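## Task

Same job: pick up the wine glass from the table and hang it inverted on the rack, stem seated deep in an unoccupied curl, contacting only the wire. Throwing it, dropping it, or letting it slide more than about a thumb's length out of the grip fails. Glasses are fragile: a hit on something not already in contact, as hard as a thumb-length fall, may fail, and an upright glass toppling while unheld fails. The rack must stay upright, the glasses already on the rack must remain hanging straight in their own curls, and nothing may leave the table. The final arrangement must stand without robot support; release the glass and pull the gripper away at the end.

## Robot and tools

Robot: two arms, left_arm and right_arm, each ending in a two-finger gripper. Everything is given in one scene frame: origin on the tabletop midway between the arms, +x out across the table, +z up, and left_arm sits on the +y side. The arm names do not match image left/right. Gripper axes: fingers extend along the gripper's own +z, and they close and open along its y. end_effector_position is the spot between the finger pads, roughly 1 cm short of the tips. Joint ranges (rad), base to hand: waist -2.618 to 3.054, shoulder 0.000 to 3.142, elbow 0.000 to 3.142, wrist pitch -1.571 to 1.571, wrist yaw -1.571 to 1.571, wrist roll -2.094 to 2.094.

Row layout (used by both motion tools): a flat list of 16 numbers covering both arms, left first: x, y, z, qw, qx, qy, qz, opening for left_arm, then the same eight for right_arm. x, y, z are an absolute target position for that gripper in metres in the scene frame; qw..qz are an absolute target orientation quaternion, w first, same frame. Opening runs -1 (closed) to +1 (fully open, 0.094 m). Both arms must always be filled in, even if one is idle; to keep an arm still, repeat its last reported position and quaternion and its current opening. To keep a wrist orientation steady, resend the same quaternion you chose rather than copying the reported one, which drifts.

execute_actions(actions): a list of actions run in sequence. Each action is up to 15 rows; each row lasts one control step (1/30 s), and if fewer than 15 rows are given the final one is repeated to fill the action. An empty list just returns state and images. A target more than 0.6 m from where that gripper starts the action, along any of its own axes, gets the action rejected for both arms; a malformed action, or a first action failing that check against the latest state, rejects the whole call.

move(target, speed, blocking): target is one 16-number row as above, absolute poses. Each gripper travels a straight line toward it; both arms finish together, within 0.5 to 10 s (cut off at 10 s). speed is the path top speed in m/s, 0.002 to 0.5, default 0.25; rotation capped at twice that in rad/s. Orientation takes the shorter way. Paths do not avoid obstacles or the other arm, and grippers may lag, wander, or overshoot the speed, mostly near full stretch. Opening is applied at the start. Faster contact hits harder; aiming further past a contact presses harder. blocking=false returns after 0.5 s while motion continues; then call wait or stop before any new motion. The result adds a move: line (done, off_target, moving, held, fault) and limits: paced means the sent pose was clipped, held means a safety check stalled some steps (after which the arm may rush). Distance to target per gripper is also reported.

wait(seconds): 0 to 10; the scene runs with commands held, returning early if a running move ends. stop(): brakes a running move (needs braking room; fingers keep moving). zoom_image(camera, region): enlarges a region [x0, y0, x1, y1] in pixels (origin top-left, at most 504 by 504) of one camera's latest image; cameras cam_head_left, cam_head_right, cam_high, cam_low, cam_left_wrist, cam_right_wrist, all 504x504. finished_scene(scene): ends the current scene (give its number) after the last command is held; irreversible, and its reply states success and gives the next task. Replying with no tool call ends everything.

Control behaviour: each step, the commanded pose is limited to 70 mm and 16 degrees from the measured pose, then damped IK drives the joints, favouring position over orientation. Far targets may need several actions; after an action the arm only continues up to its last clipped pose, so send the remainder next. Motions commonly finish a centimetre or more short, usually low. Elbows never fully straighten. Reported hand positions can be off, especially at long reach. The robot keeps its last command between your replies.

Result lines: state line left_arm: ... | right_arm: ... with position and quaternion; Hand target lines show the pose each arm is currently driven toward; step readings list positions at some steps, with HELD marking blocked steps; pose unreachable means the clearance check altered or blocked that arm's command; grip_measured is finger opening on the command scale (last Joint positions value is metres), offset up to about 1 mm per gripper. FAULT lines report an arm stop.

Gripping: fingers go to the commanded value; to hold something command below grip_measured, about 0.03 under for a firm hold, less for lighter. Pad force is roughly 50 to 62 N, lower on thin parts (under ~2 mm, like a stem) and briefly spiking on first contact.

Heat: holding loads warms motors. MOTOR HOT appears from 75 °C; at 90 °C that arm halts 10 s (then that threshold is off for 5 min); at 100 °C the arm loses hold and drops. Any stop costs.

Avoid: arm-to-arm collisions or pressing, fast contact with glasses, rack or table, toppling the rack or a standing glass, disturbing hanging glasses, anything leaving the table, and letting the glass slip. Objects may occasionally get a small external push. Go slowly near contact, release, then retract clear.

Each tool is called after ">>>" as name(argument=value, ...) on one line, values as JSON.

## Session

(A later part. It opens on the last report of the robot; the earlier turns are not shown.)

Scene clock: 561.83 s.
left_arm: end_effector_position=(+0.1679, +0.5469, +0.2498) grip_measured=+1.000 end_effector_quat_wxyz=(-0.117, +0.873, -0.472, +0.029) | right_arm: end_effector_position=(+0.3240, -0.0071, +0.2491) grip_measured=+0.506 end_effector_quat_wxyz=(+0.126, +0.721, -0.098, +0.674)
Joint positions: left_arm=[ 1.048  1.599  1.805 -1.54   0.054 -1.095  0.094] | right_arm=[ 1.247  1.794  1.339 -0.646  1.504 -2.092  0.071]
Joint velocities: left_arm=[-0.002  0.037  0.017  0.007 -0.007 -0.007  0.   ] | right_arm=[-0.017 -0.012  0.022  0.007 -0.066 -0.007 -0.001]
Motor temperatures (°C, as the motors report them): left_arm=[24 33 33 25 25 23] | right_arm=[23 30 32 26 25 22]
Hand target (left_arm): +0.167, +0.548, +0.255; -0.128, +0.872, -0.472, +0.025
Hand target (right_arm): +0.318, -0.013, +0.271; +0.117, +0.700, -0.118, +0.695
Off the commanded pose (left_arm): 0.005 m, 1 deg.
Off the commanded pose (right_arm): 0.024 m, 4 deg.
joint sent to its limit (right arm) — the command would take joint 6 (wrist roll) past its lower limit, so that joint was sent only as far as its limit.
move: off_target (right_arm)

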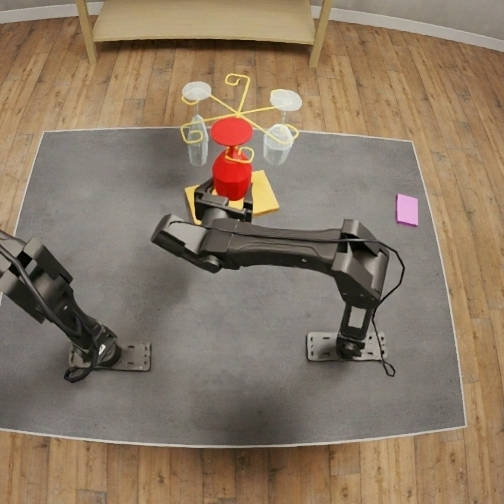

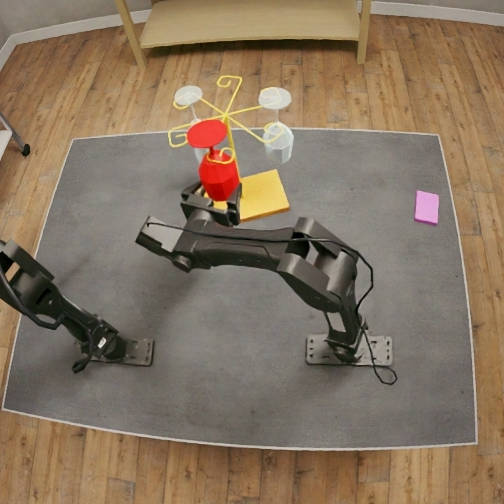

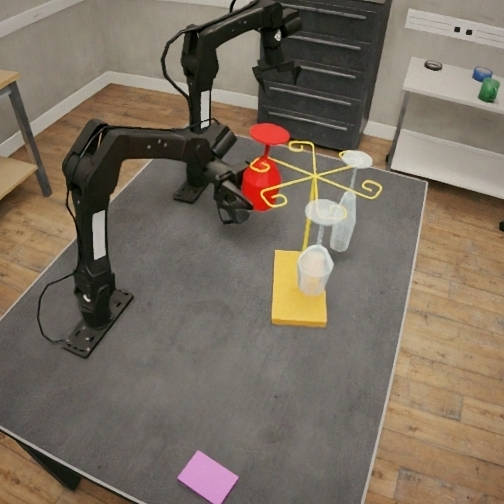

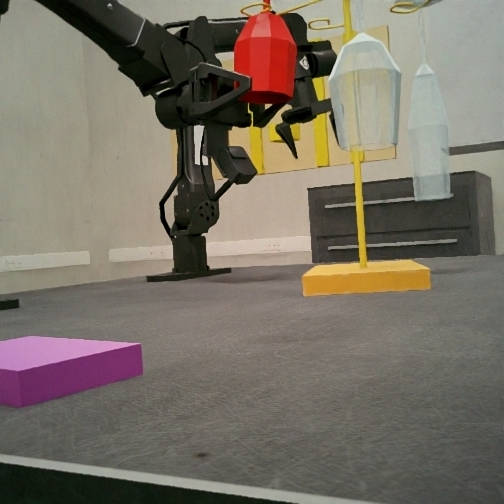

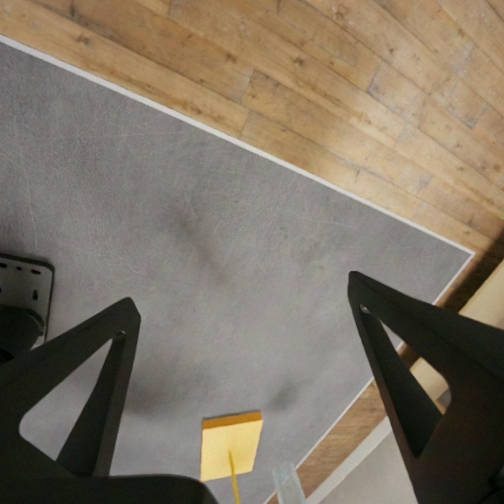

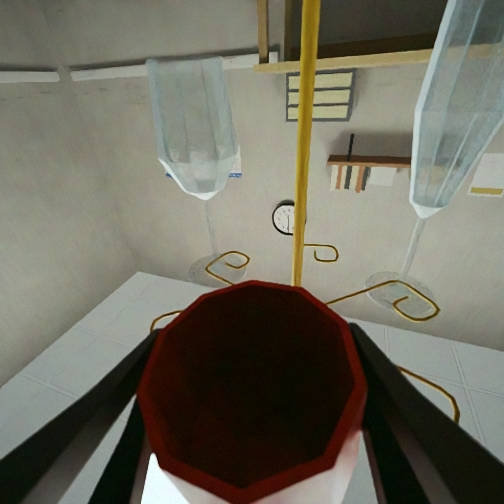

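>>> move(target=[0.167,0.548,0.255,-0.128,0.872,-0.472,0.025,1, 0.300,-0.020,0.270,0.104,0.699,-0.104,0.699,0.47], speed=0.01)

>>> zoom_image(camera="cam_head_left", region=[180, 60, 340, 240])

>>> zoom_image(camera="cam_high", region=[170, 90, 400, 320])

Scene clock: 576.53 s.
left_arm: end_effector_position=(+0.1679, +0.5469, +0.2498) grip_measured=+1.000 end_effector_quat_wxyz=(-0.117, +0.873, -0.472, +0.029) | right_arm: end_effector_position=(+0.3064, -0.0117, +0.2446) grip_measured=+0.506 end_effector_quat_wxyz=(+0.112, +0.725, -0.081, +0.675)
Joint positions: left_arm=[ 1.048  1.599  1.805 -1.54   0.054 -1.095  0.094] | right_arm=[ 1.29   1.736  1.258 -0.647  1.499 -2.07   0.071]
Joint velocities: left_arm=[ 0.007  0.002 -0.012 -0.051  0.022  0.022  0.   ] | right_arm=[ 0.002 -0.022  0.007 -0.051  0.007 -0.007 -0.   ]
Motor temperatures (°C, as the motors report them): left_arm=[24 33 33 25 25 23] | right_arm=[23 32 31 26 25 22]
Hand target (left_arm): +0.167, +0.548, +0.255; -0.128, +0.872, -0.472, +0.025
Hand target (right_arm): +0.300, -0.019, +0.269; +0.104, +0.700, -0.104, +0.699
Off the commanded pose (left_arm): 0.005 m, 1 deg.
Off the commanded pose (right_arm): 0.027 m, 5 deg.
move: off_target (right_arm)

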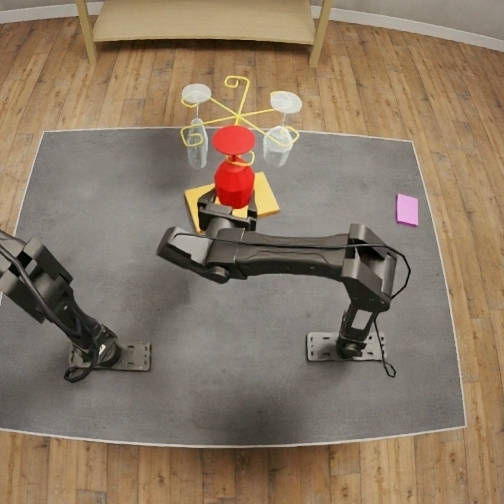

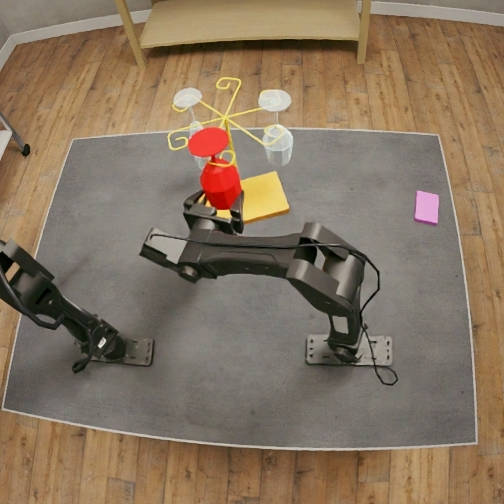

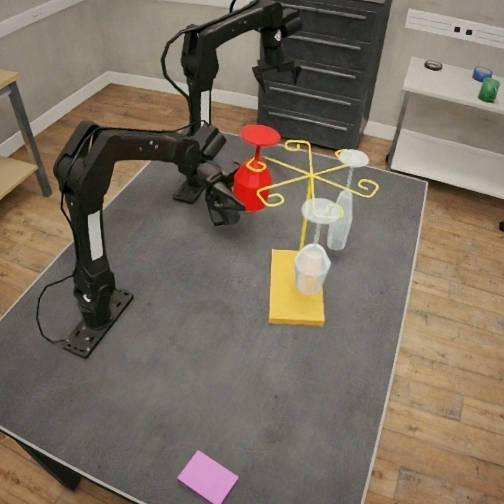

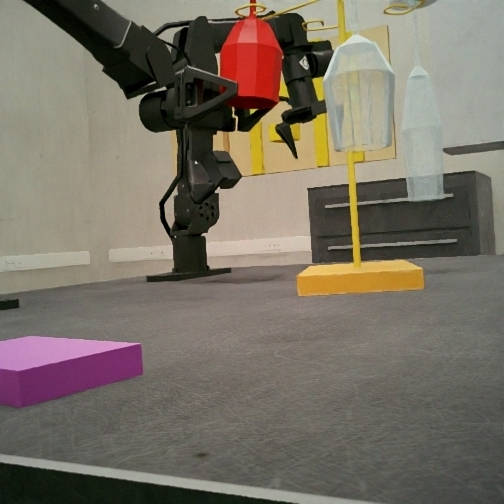

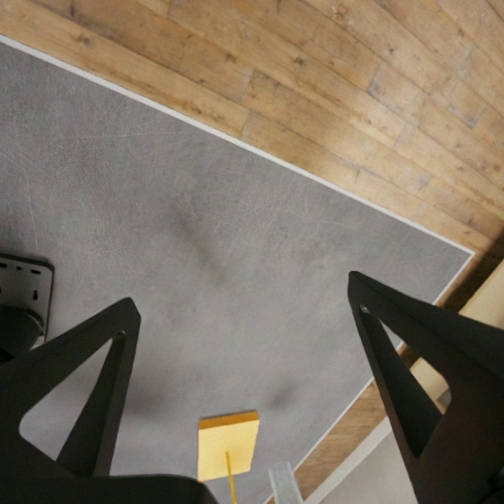

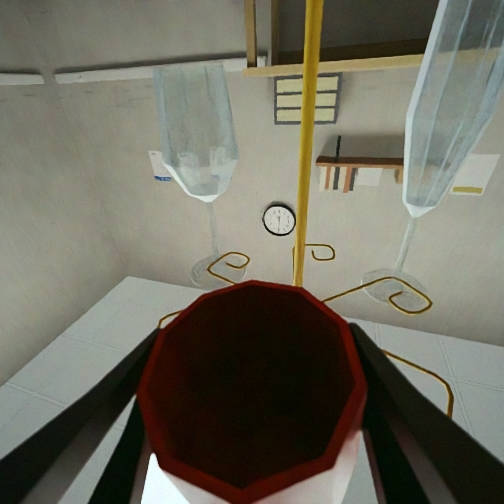

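Region (180, 60, 340, 240) of cam_head_left's 504x504 image, scaled by 2.800, with more detail than that image has.

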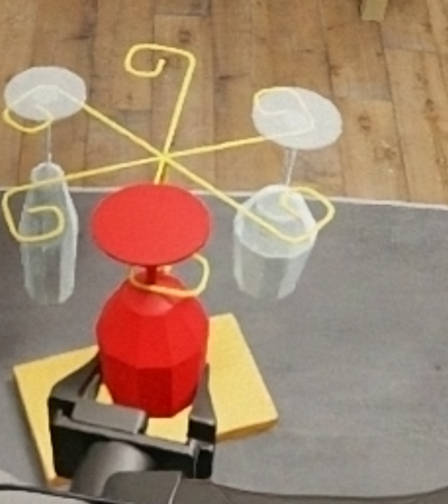

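Region (170, 90, 400, 320) of cam_high's 504x504 image, scaled by 2.191, with more detail than that image has.

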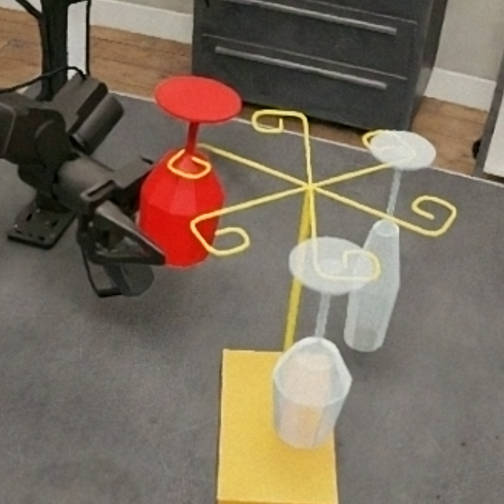

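>>> move(target=[0.167,0.548,0.255,-0.128,0.872,-0.472,0.025,1, 0.305,-0.034,0.274,0.115,0.698,-0.115,0.698,0.47], speed=0.01)

>>> zoom_image(camera="cam_head_left", region=[180, 60, 340, 240])

>>> zoom_image(camera="cam_high", region=[170, 90, 400, 320])

Scene clock: 593.87 s.
left_arm: end_effector_position=(+0.1679, +0.5469, +0.2498) grip_measured=+1.000 end_effector_quat_wxyz=(-0.117, +0.873, -0.472, +0.029) | right_arm: end_effector_position=(+0.3051, -0.0238, +0.2458) grip_measured=+0.506 end_effector_quat_wxyz=(+0.121, +0.724, -0.083, +0.674)
Joint positions: left_arm=[ 1.048  1.599  1.805 -1.54   0.054 -1.095  0.094] | right_arm=[ 1.283  1.724  1.258 -0.761  1.505 -1.979  0.071]
Joint velocities: left_arm=[-0.007 -0.012 -0.002 -0.037  0.051 -0.007  0.   ] | right_arm=[ 0.002  0.012 -0.017 -0.066  0.007 -0.051 -0.002]
Motor temperatures (°C, as the motors report them): left_arm=[24 33 33 25 25 23] | right_arm=[23 32 31 26 25 22]
Hand target (left_arm): +0.167, +0.548, +0.255; -0.128, +0.872, -0.472, +0.025
Hand target (right_arm): +0.305, -0.034, +0.273; +0.113, +0.698, -0.113, +0.698
Off the commanded pose (left_arm): 0.005 m, 1 deg.
Off the commanded pose (right_arm): 0.030 m, 6 deg.
joint sent to its limit (right arm) — the command would take joint 5 (wrist yaw) past its upper limit, so that joint was sent only as far as its limit.
move: off_target (right_arm)

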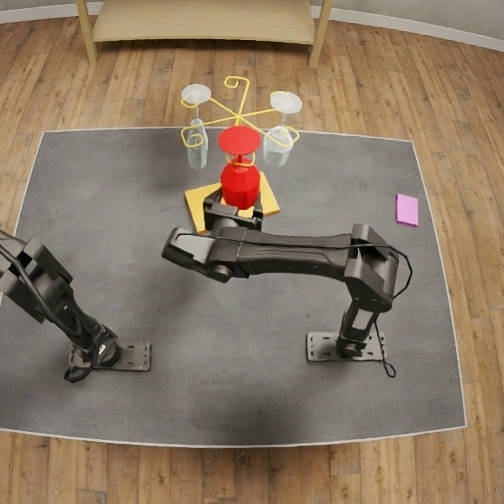

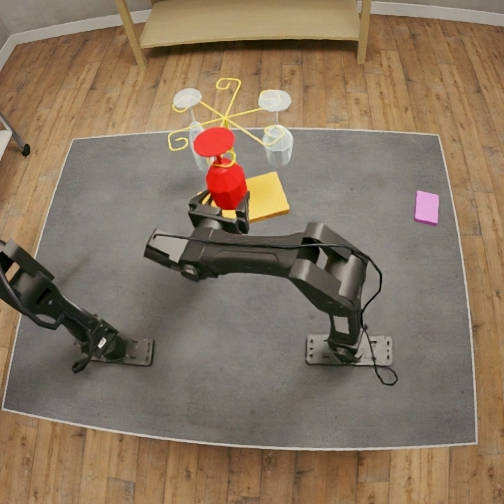

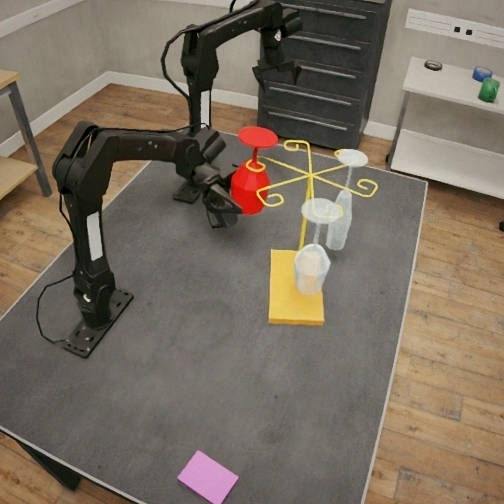

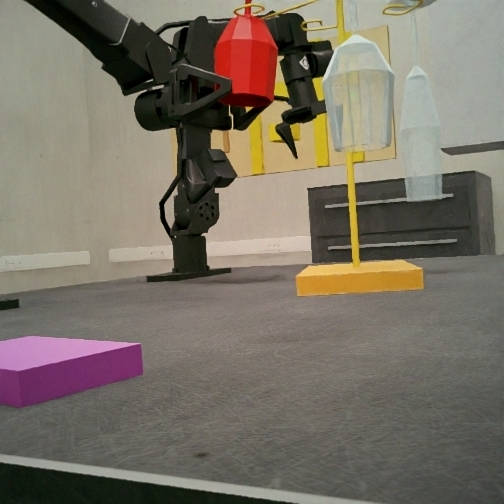

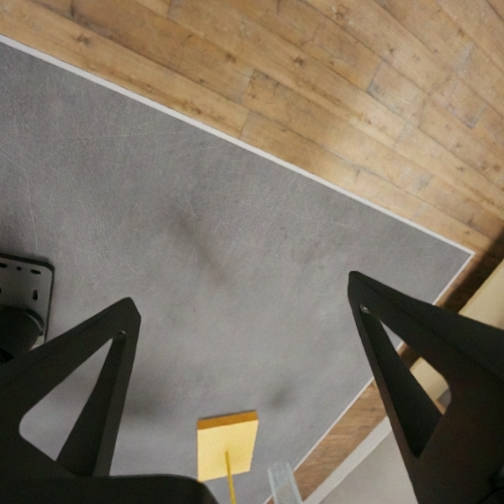

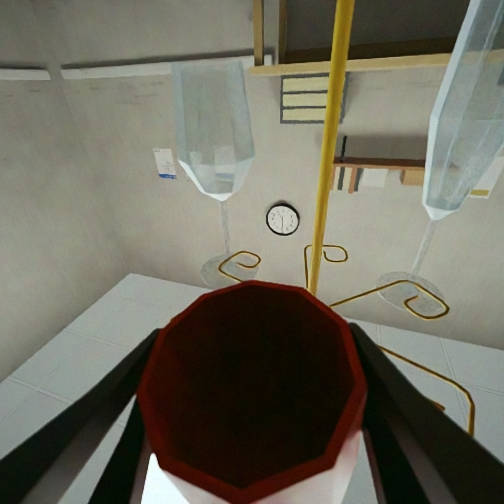

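Region (180, 60, 340, 240) of cam_head_left's 504x504 image, scaled by 2.800, with more detail than that image has.

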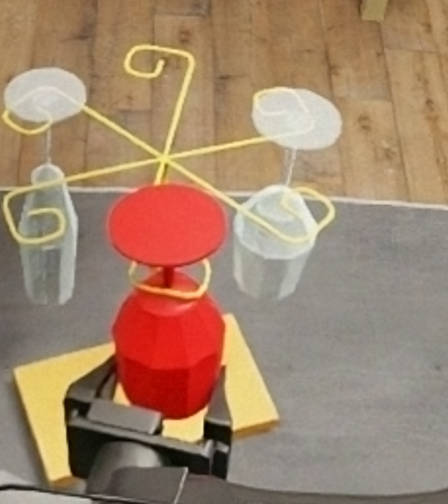

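Region (170, 90, 400, 320) of cam_high's 504x504 image, scaled by 2.191, with more detail than that image has.

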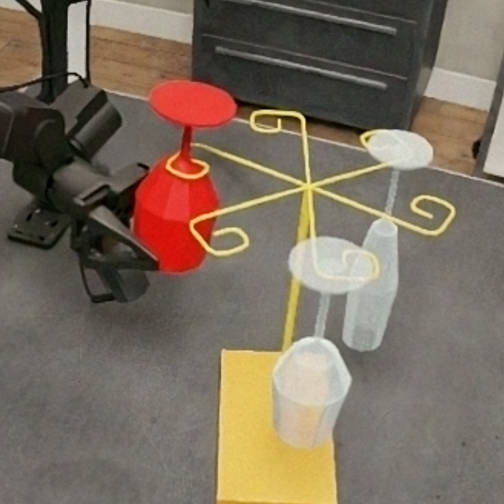

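>>> move(target=[0.167,0.548,0.255,-0.128,0.872,-0.472,0.025,1, 0.308,-0.047,0.276,0.108,0.699,-0.108,0.699,0.47], speed=0.01)

>>> zoom_image(camera="cam_head_left", region=[180, 60, 340, 240])

>>> zoom_image(camera="cam_high", region=[170, 90, 400, 320])

Scene clock: 609.60 s.
left_arm: end_effector_position=(+0.1680, +0.5468, +0.2498) grip_measured=+1.000 end_effector_quat_wxyz=(-0.117, +0.873, -0.472, +0.029) | right_arm: end_effector_position=(+0.3084, -0.0339, +0.2494) grip_measured=+0.506 end_effector_quat_wxyz=(+0.117, +0.729, -0.089, +0.669)
Joint positions: left_arm=[ 1.048  1.599  1.805 -1.54   0.054 -1.095  0.094] | right_arm=[ 1.263  1.661  1.2   -0.641  1.482 -2.092  0.071]
Joint velocities: left_arm=[-0.007 -0.007  0.012 -0.081 -0.066 -0.007  0.   ] | right_arm=[-0.007 -0.002 -0.002 -0.007 -0.022 -0.051 -0.   ]
Motor temperatures (°C, as the motors report them): left_arm=[24 33 33 25 25 23] | right_arm=[23 33 31 26 25 22]
Hand target (left_arm): +0.167, +0.548, +0.255; -0.128, +0.872, -0.472, +0.025
Hand target (right_arm): +0.307, -0.047, +0.275; +0.116, +0.702, -0.118, +0.692
Off the commanded pose (left_arm): 0.005 m, 1 deg.
Off the commanded pose (right_arm): 0.030 m, 5 deg.
joint sent to its limit (right arm) — the command would take joint 6 (wrist roll) past its lower limit, so that joint was sent only as far as its limit.
move: off_target (right_arm)

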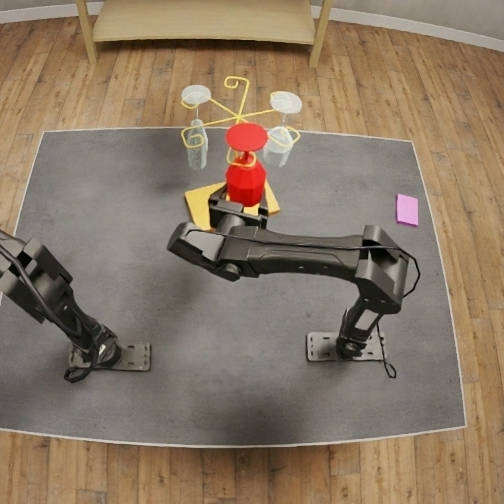

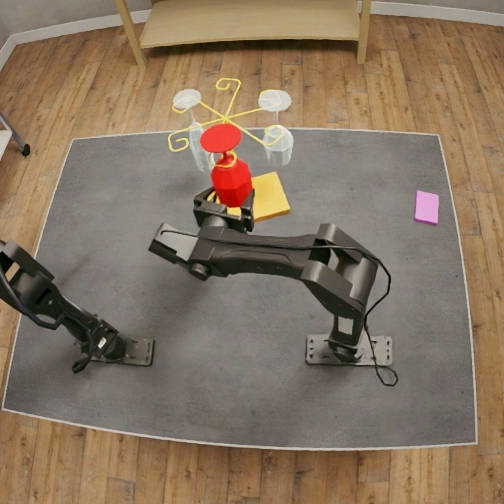

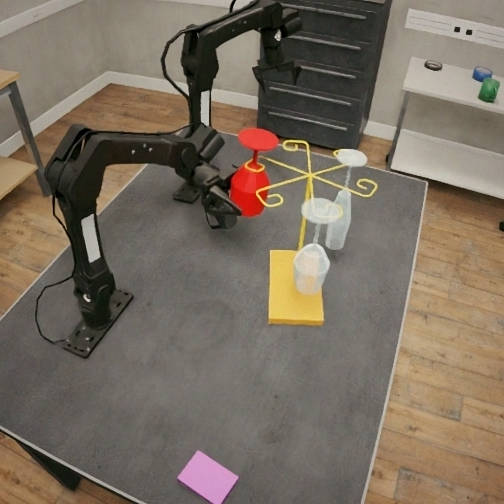

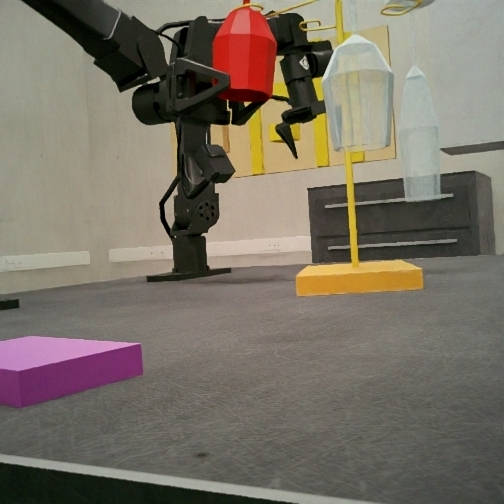

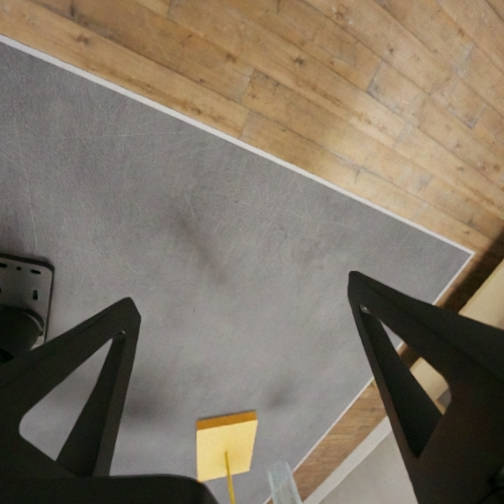

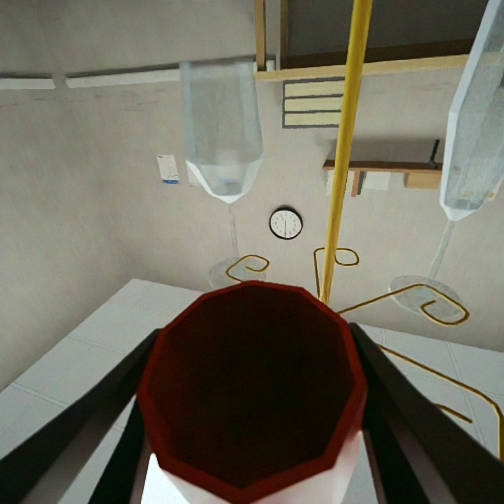

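Region (180, 60, 340, 240) of cam_head_left's 504x504 image, scaled by 2.800, with more detail than that image has.

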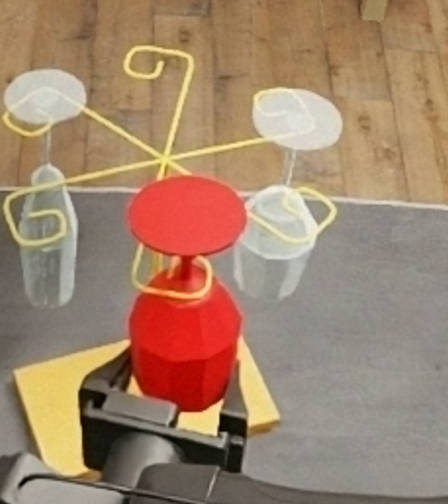

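Region (170, 90, 400, 320) of cam_high's 504x504 image, scaled by 2.191, with more detail than that image has.

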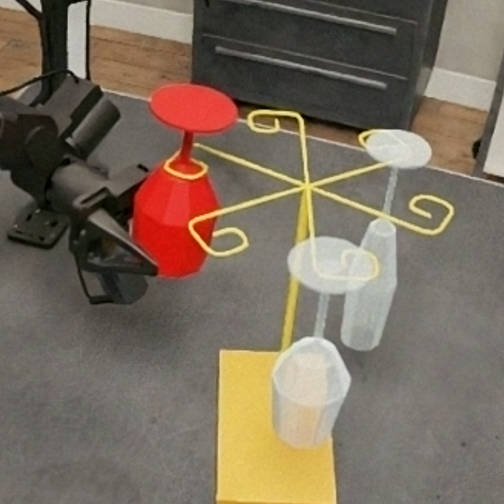

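>>> move(target=[0.167,0.548,0.255,-0.128,0.872,-0.472,0.025,1, 0.306,-0.047,0.250,0.108,0.699,-0.108,0.699,0.47], speed=0.01)

>>> zoom_image(camera="cam_head_left", region=[180, 60, 340, 240])

>>> zoom_image(camera="cam_high", region=[170, 90, 400, 320])

Scene clock: 627.07 s.
left_arm: end_effector_position=(+0.1680, +0.5468, +0.2498) grip_measured=+1.000 end_effector_quat_wxyz=(-0.117, +0.873, -0.472, +0.029) | right_arm: end_effector_position=(+0.3069, -0.0397, +0.2360) grip_measured=+0.506 end_effector_quat_wxyz=(+0.115, +0.718, -0.100, +0.679)
Joint positions: left_arm=[ 1.048  1.599  1.805 -1.54   0.054 -1.095  0.094] | right_arm=[ 1.263  1.661  1.122 -0.542  1.512 -2.092  0.071]
Joint velocities: left_arm=[ 0.002  0.037 -0.002 -0.11  -0.037 -0.007  0.   ] | right_arm=[-0.002  0.017 -0.002  0.037  0.066 -0.022 -0.   ]
Motor temperatures (°C, as the motors report them): left_arm=[24 33 33 25 25 23] | right_arm=[23 32 31 26 25 22]
Hand target (left_arm): +0.167, +0.548, +0.255; -0.128, +0.872, -0.472, +0.025
Hand target (right_arm): +0.306, -0.047, +0.250; +0.115, +0.702, -0.117, +0.693
Off the commanded pose (left_arm): 0.005 m, 1 deg.
Off the commanded pose (right_arm): 0.016 m, 3 deg.
joint sent to its limit (right arm) — the command would take joint 6 (wrist roll) past its lower limit, so that joint was sent only as far as its limit.
move: off_target (right_arm)

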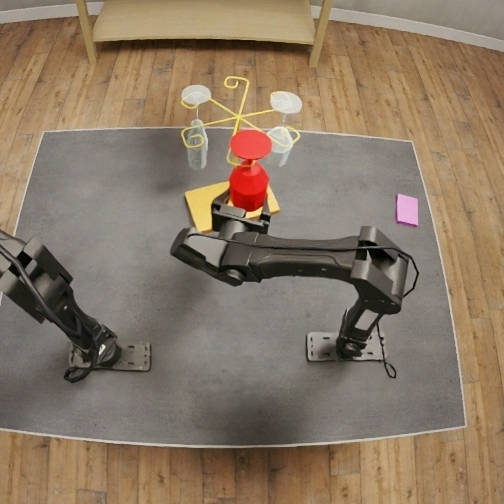

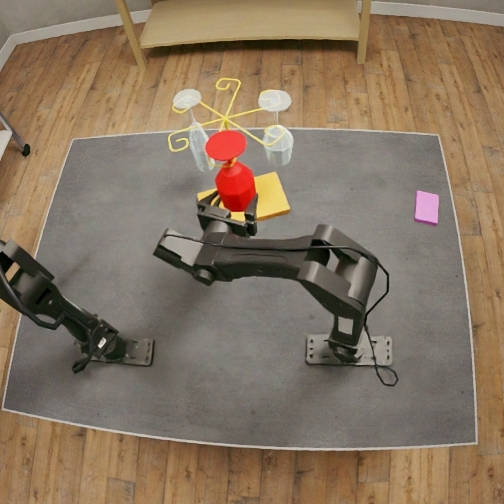

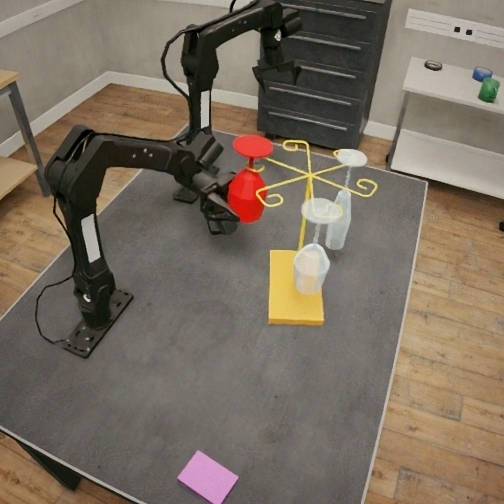

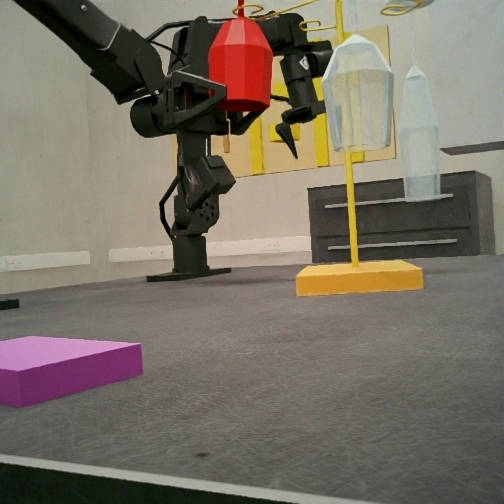

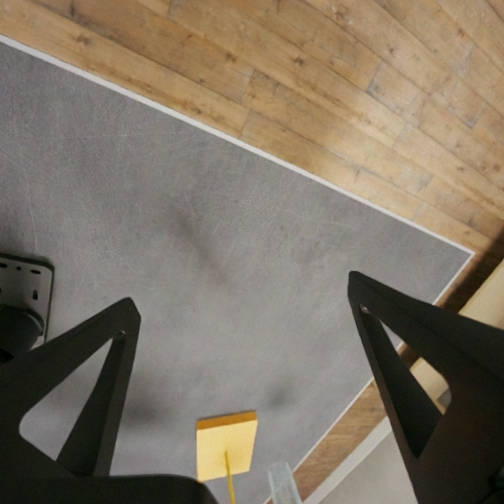

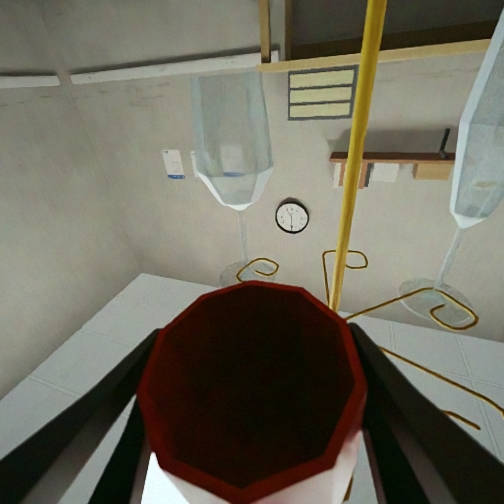

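Region (180, 60, 340, 240) of cam_head_left's 504x504 image, scaled by 2.800, with more detail than that image has.

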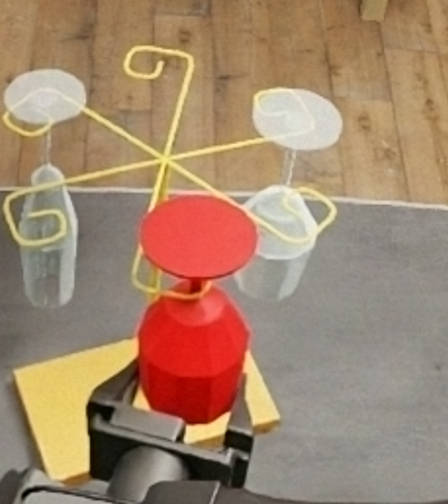

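Region (170, 90, 400, 320) of cam_high's 504x504 image, scaled by 2.191, with more detail than that image has.

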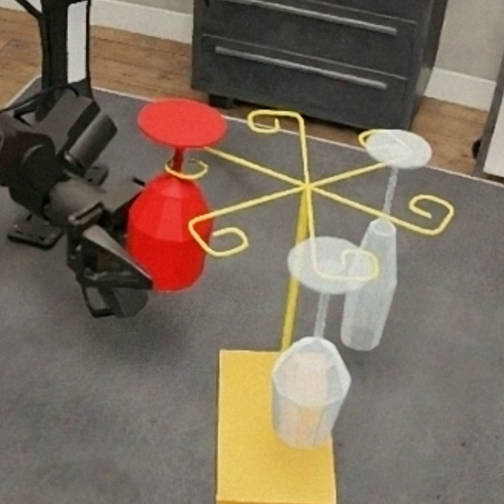

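>>> move(target=[0.167,0.548,0.255,-0.128,0.872,-0.472,0.025,1, 0.316,-0.042,0.238,0.108,0.699,-0.108,0.699,0.47], speed=0.01)

>>> zoom_image(camera="cam_head_left", region=[180, 60, 340, 240])

>>> zoom_image(camera="cam_high", region=[170, 90, 400, 320])

Scene clock: 636.43 s.
left_arm: end_effector_position=(+0.1680, +0.5468, +0.2498) grip_measured=+1.000 end_effector_quat_wxyz=(-0.117, +0.873, -0.472, +0.029) | right_arm: end_effector_position=(+0.3132, -0.0382, +0.2279) grip_measured=+0.506 end_effector_quat_wxyz=(+0.114, +0.720, -0.109, +0.676)
Joint positions: left_arm=[ 1.048  1.599  1.805 -1.54   0.054 -1.095  0.094] | right_arm=[ 1.246  1.686  1.122 -0.504  1.501 -2.092  0.071]
Joint velocities: left_arm=[-0.017 -0.007 -0.022 -0.022 -0.037  0.007  0.   ] | right_arm=[ 0.007 -0.002  0.012 -0.007 -0.095 -0.037  0.001]
Motor temperatures (°C, as the motors report them): left_arm=[24 33 33 25 25 23] | right_arm=[23 32 31 26 25 22]
Hand target (left_arm): +0.167, +0.548, +0.255; -0.128, +0.872, -0.472, +0.025
Hand target (right_arm): +0.315, -0.042, +0.238; +0.120, +0.704, -0.124, +0.689
Off the commanded pose (left_arm): 0.005 m, 1 deg.
Off the commanded pose (right_arm): 0.011 m, 4 deg.
joint sent to its limit (right arm) — the command would take joint 6 (wrist roll) past its lower limit, so that joint was sent only as far as its limit.
move: off_target (right_arm)

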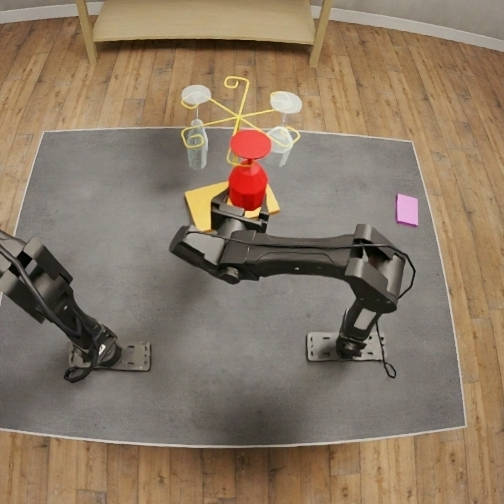

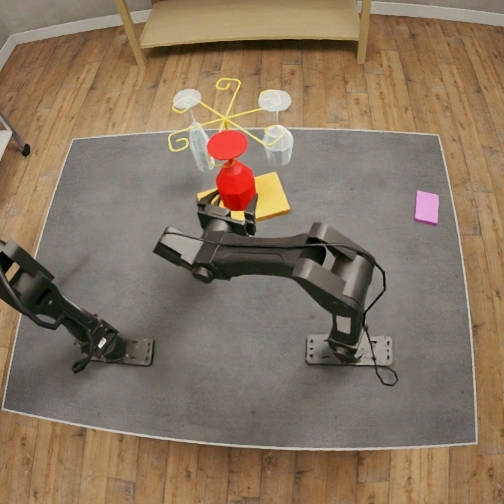

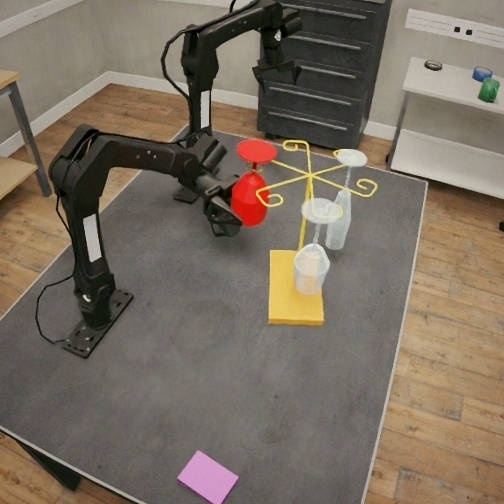

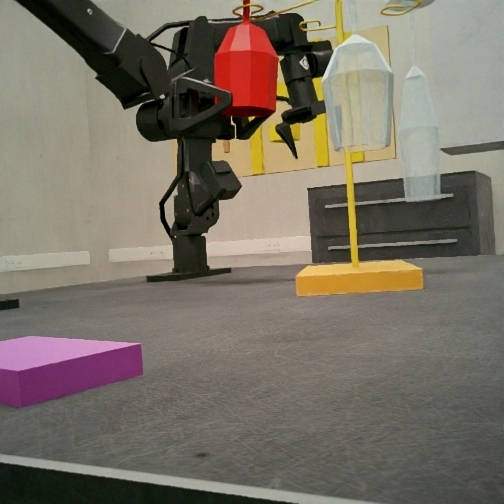

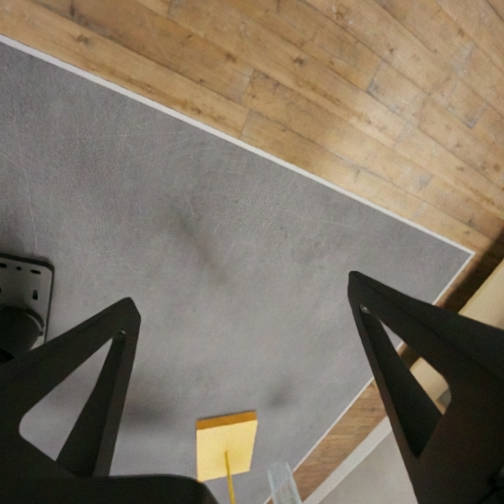

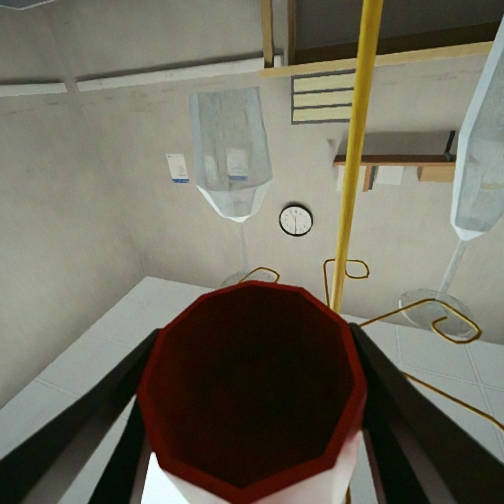

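Region (180, 60, 340, 240) of cam_head_left's 504x504 image, scaled by 2.800, with more detail than that image has.

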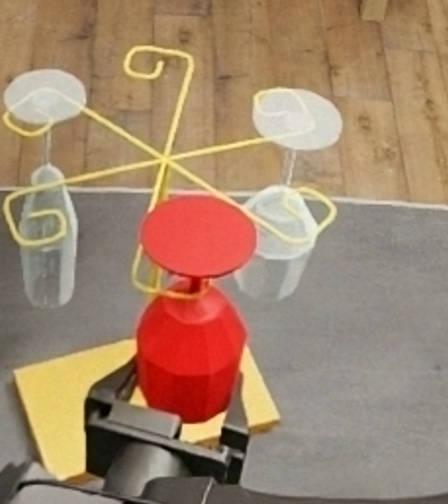

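Region (170, 90, 400, 320) of cam_high's 504x504 image, scaled by 2.191, with more detail than that image has.

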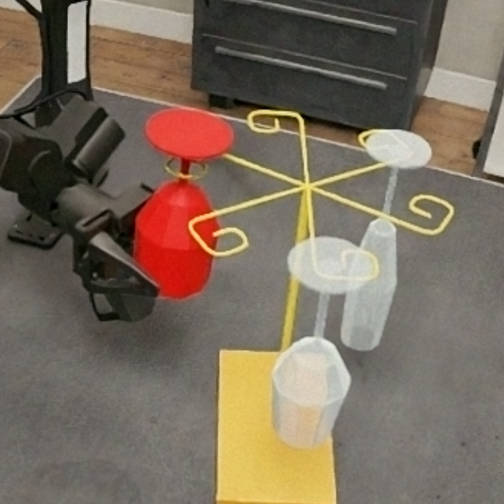

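>>> move(target=[0.167,0.548,0.255,-0.128,0.872,-0.472,0.025,1, 0.320,-0.036,0.220,0.108,0.699,-0.108,0.699,0.47], speed=0.01)

>>> zoom_image(camera="cam_head_left", region=[180, 60, 340, 240])

>>> zoom_image(camera="cam_high", region=[170, 90, 400, 320])

>>> zoom_image(camera="cam_low", region=[170, 0, 370, 150])

Scene clock: 653.80 s.
left_arm: end_effector_position=(+0.1680, +0.5468, +0.2498) grip_measured=+1.000 end_effector_quat_wxyz=(-0.117, +0.873, -0.472, +0.029) | right_arm: end_effector_position=(+0.3179, -0.0301, +0.2142) grip_measured=+0.506 end_effector_quat_wxyz=(+0.110, +0.720, -0.115, +0.676)
Joint positions: left_arm=[ 1.048  1.599  1.805 -1.54   0.054 -1.095  0.094] | right_arm=[ 1.241  1.737  1.122 -0.439  1.499 -2.092  0.071]
Joint velocities: left_arm=[-0.017  0.007 -0.017  0.037 -0.081  0.081  0.   ] | right_arm=[-0.002 -0.007 -0.007 -0.051  0.007 -0.051 -0.   ]
Motor temperatures (°C, as the motors report them): left_arm=[24 33 33 25 25 23] | right_arm=[23 30 31 26 25 22]
Hand target (left_arm): +0.167, +0.548, +0.255; -0.128, +0.872, -0.472, +0.025
Hand target (right_arm): +0.320, -0.036, +0.220; +0.121, +0.705, -0.125, +0.688
Off the commanded pose (left_arm): 0.005 m, 1 deg.
Off the commanded pose (right_arm): 0.008 m, 4 deg.
joint sent to its limit (right arm) — the command would take joint 6 (wrist roll) past its lower limit, so that joint was sent only as far as its limit.
move: off_target (right_arm)

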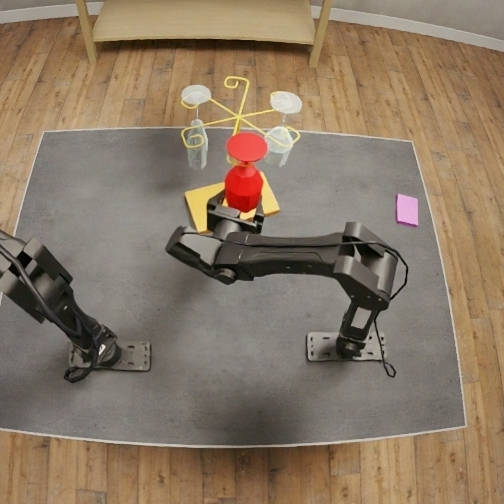

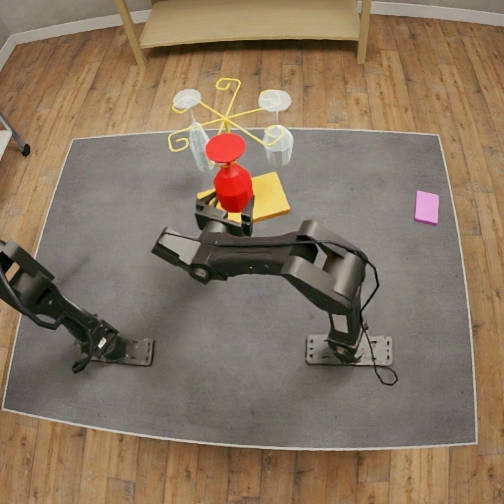

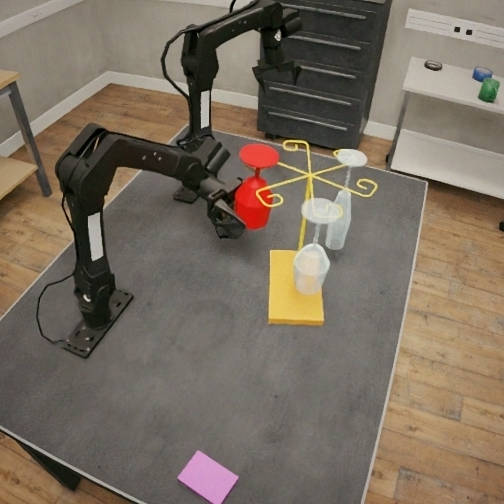

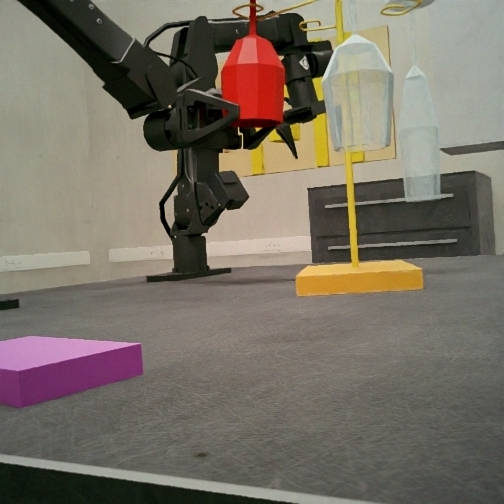

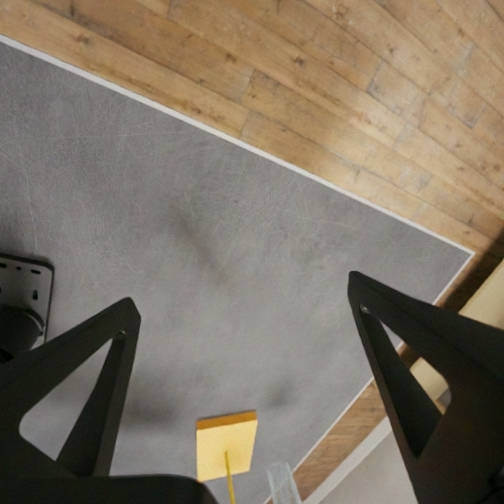

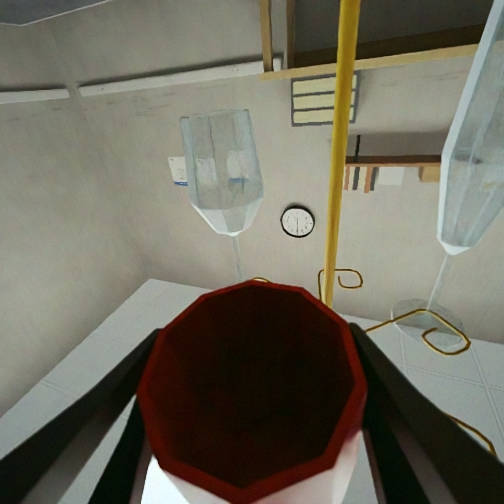

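Region (180, 60, 340, 240) of cam_head_left's 504x504 image, scaled by 2.800, with more detail than that image has.

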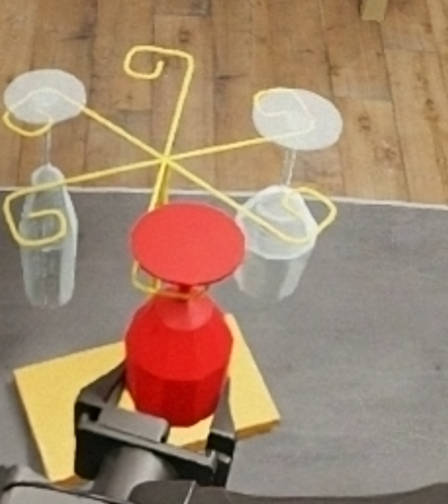

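Region (170, 90, 400, 320) of cam_high's 504x504 image, scaled by 2.191, with more detail than that image has.

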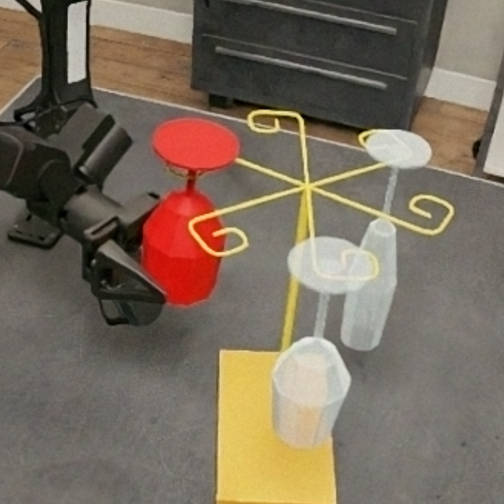

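Region (170, 0, 370, 150) of cam_low's 504x504 image, scaled by 2.520, with more detail than that image has; it fills the top 378 rows of this view, and the rest is white.

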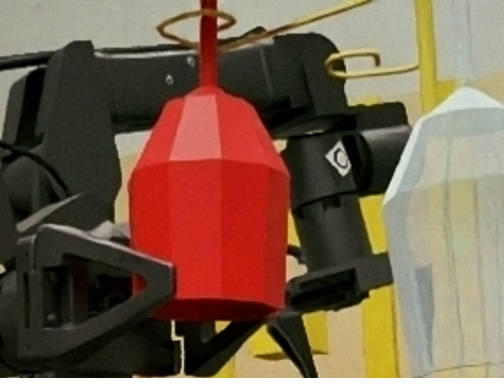

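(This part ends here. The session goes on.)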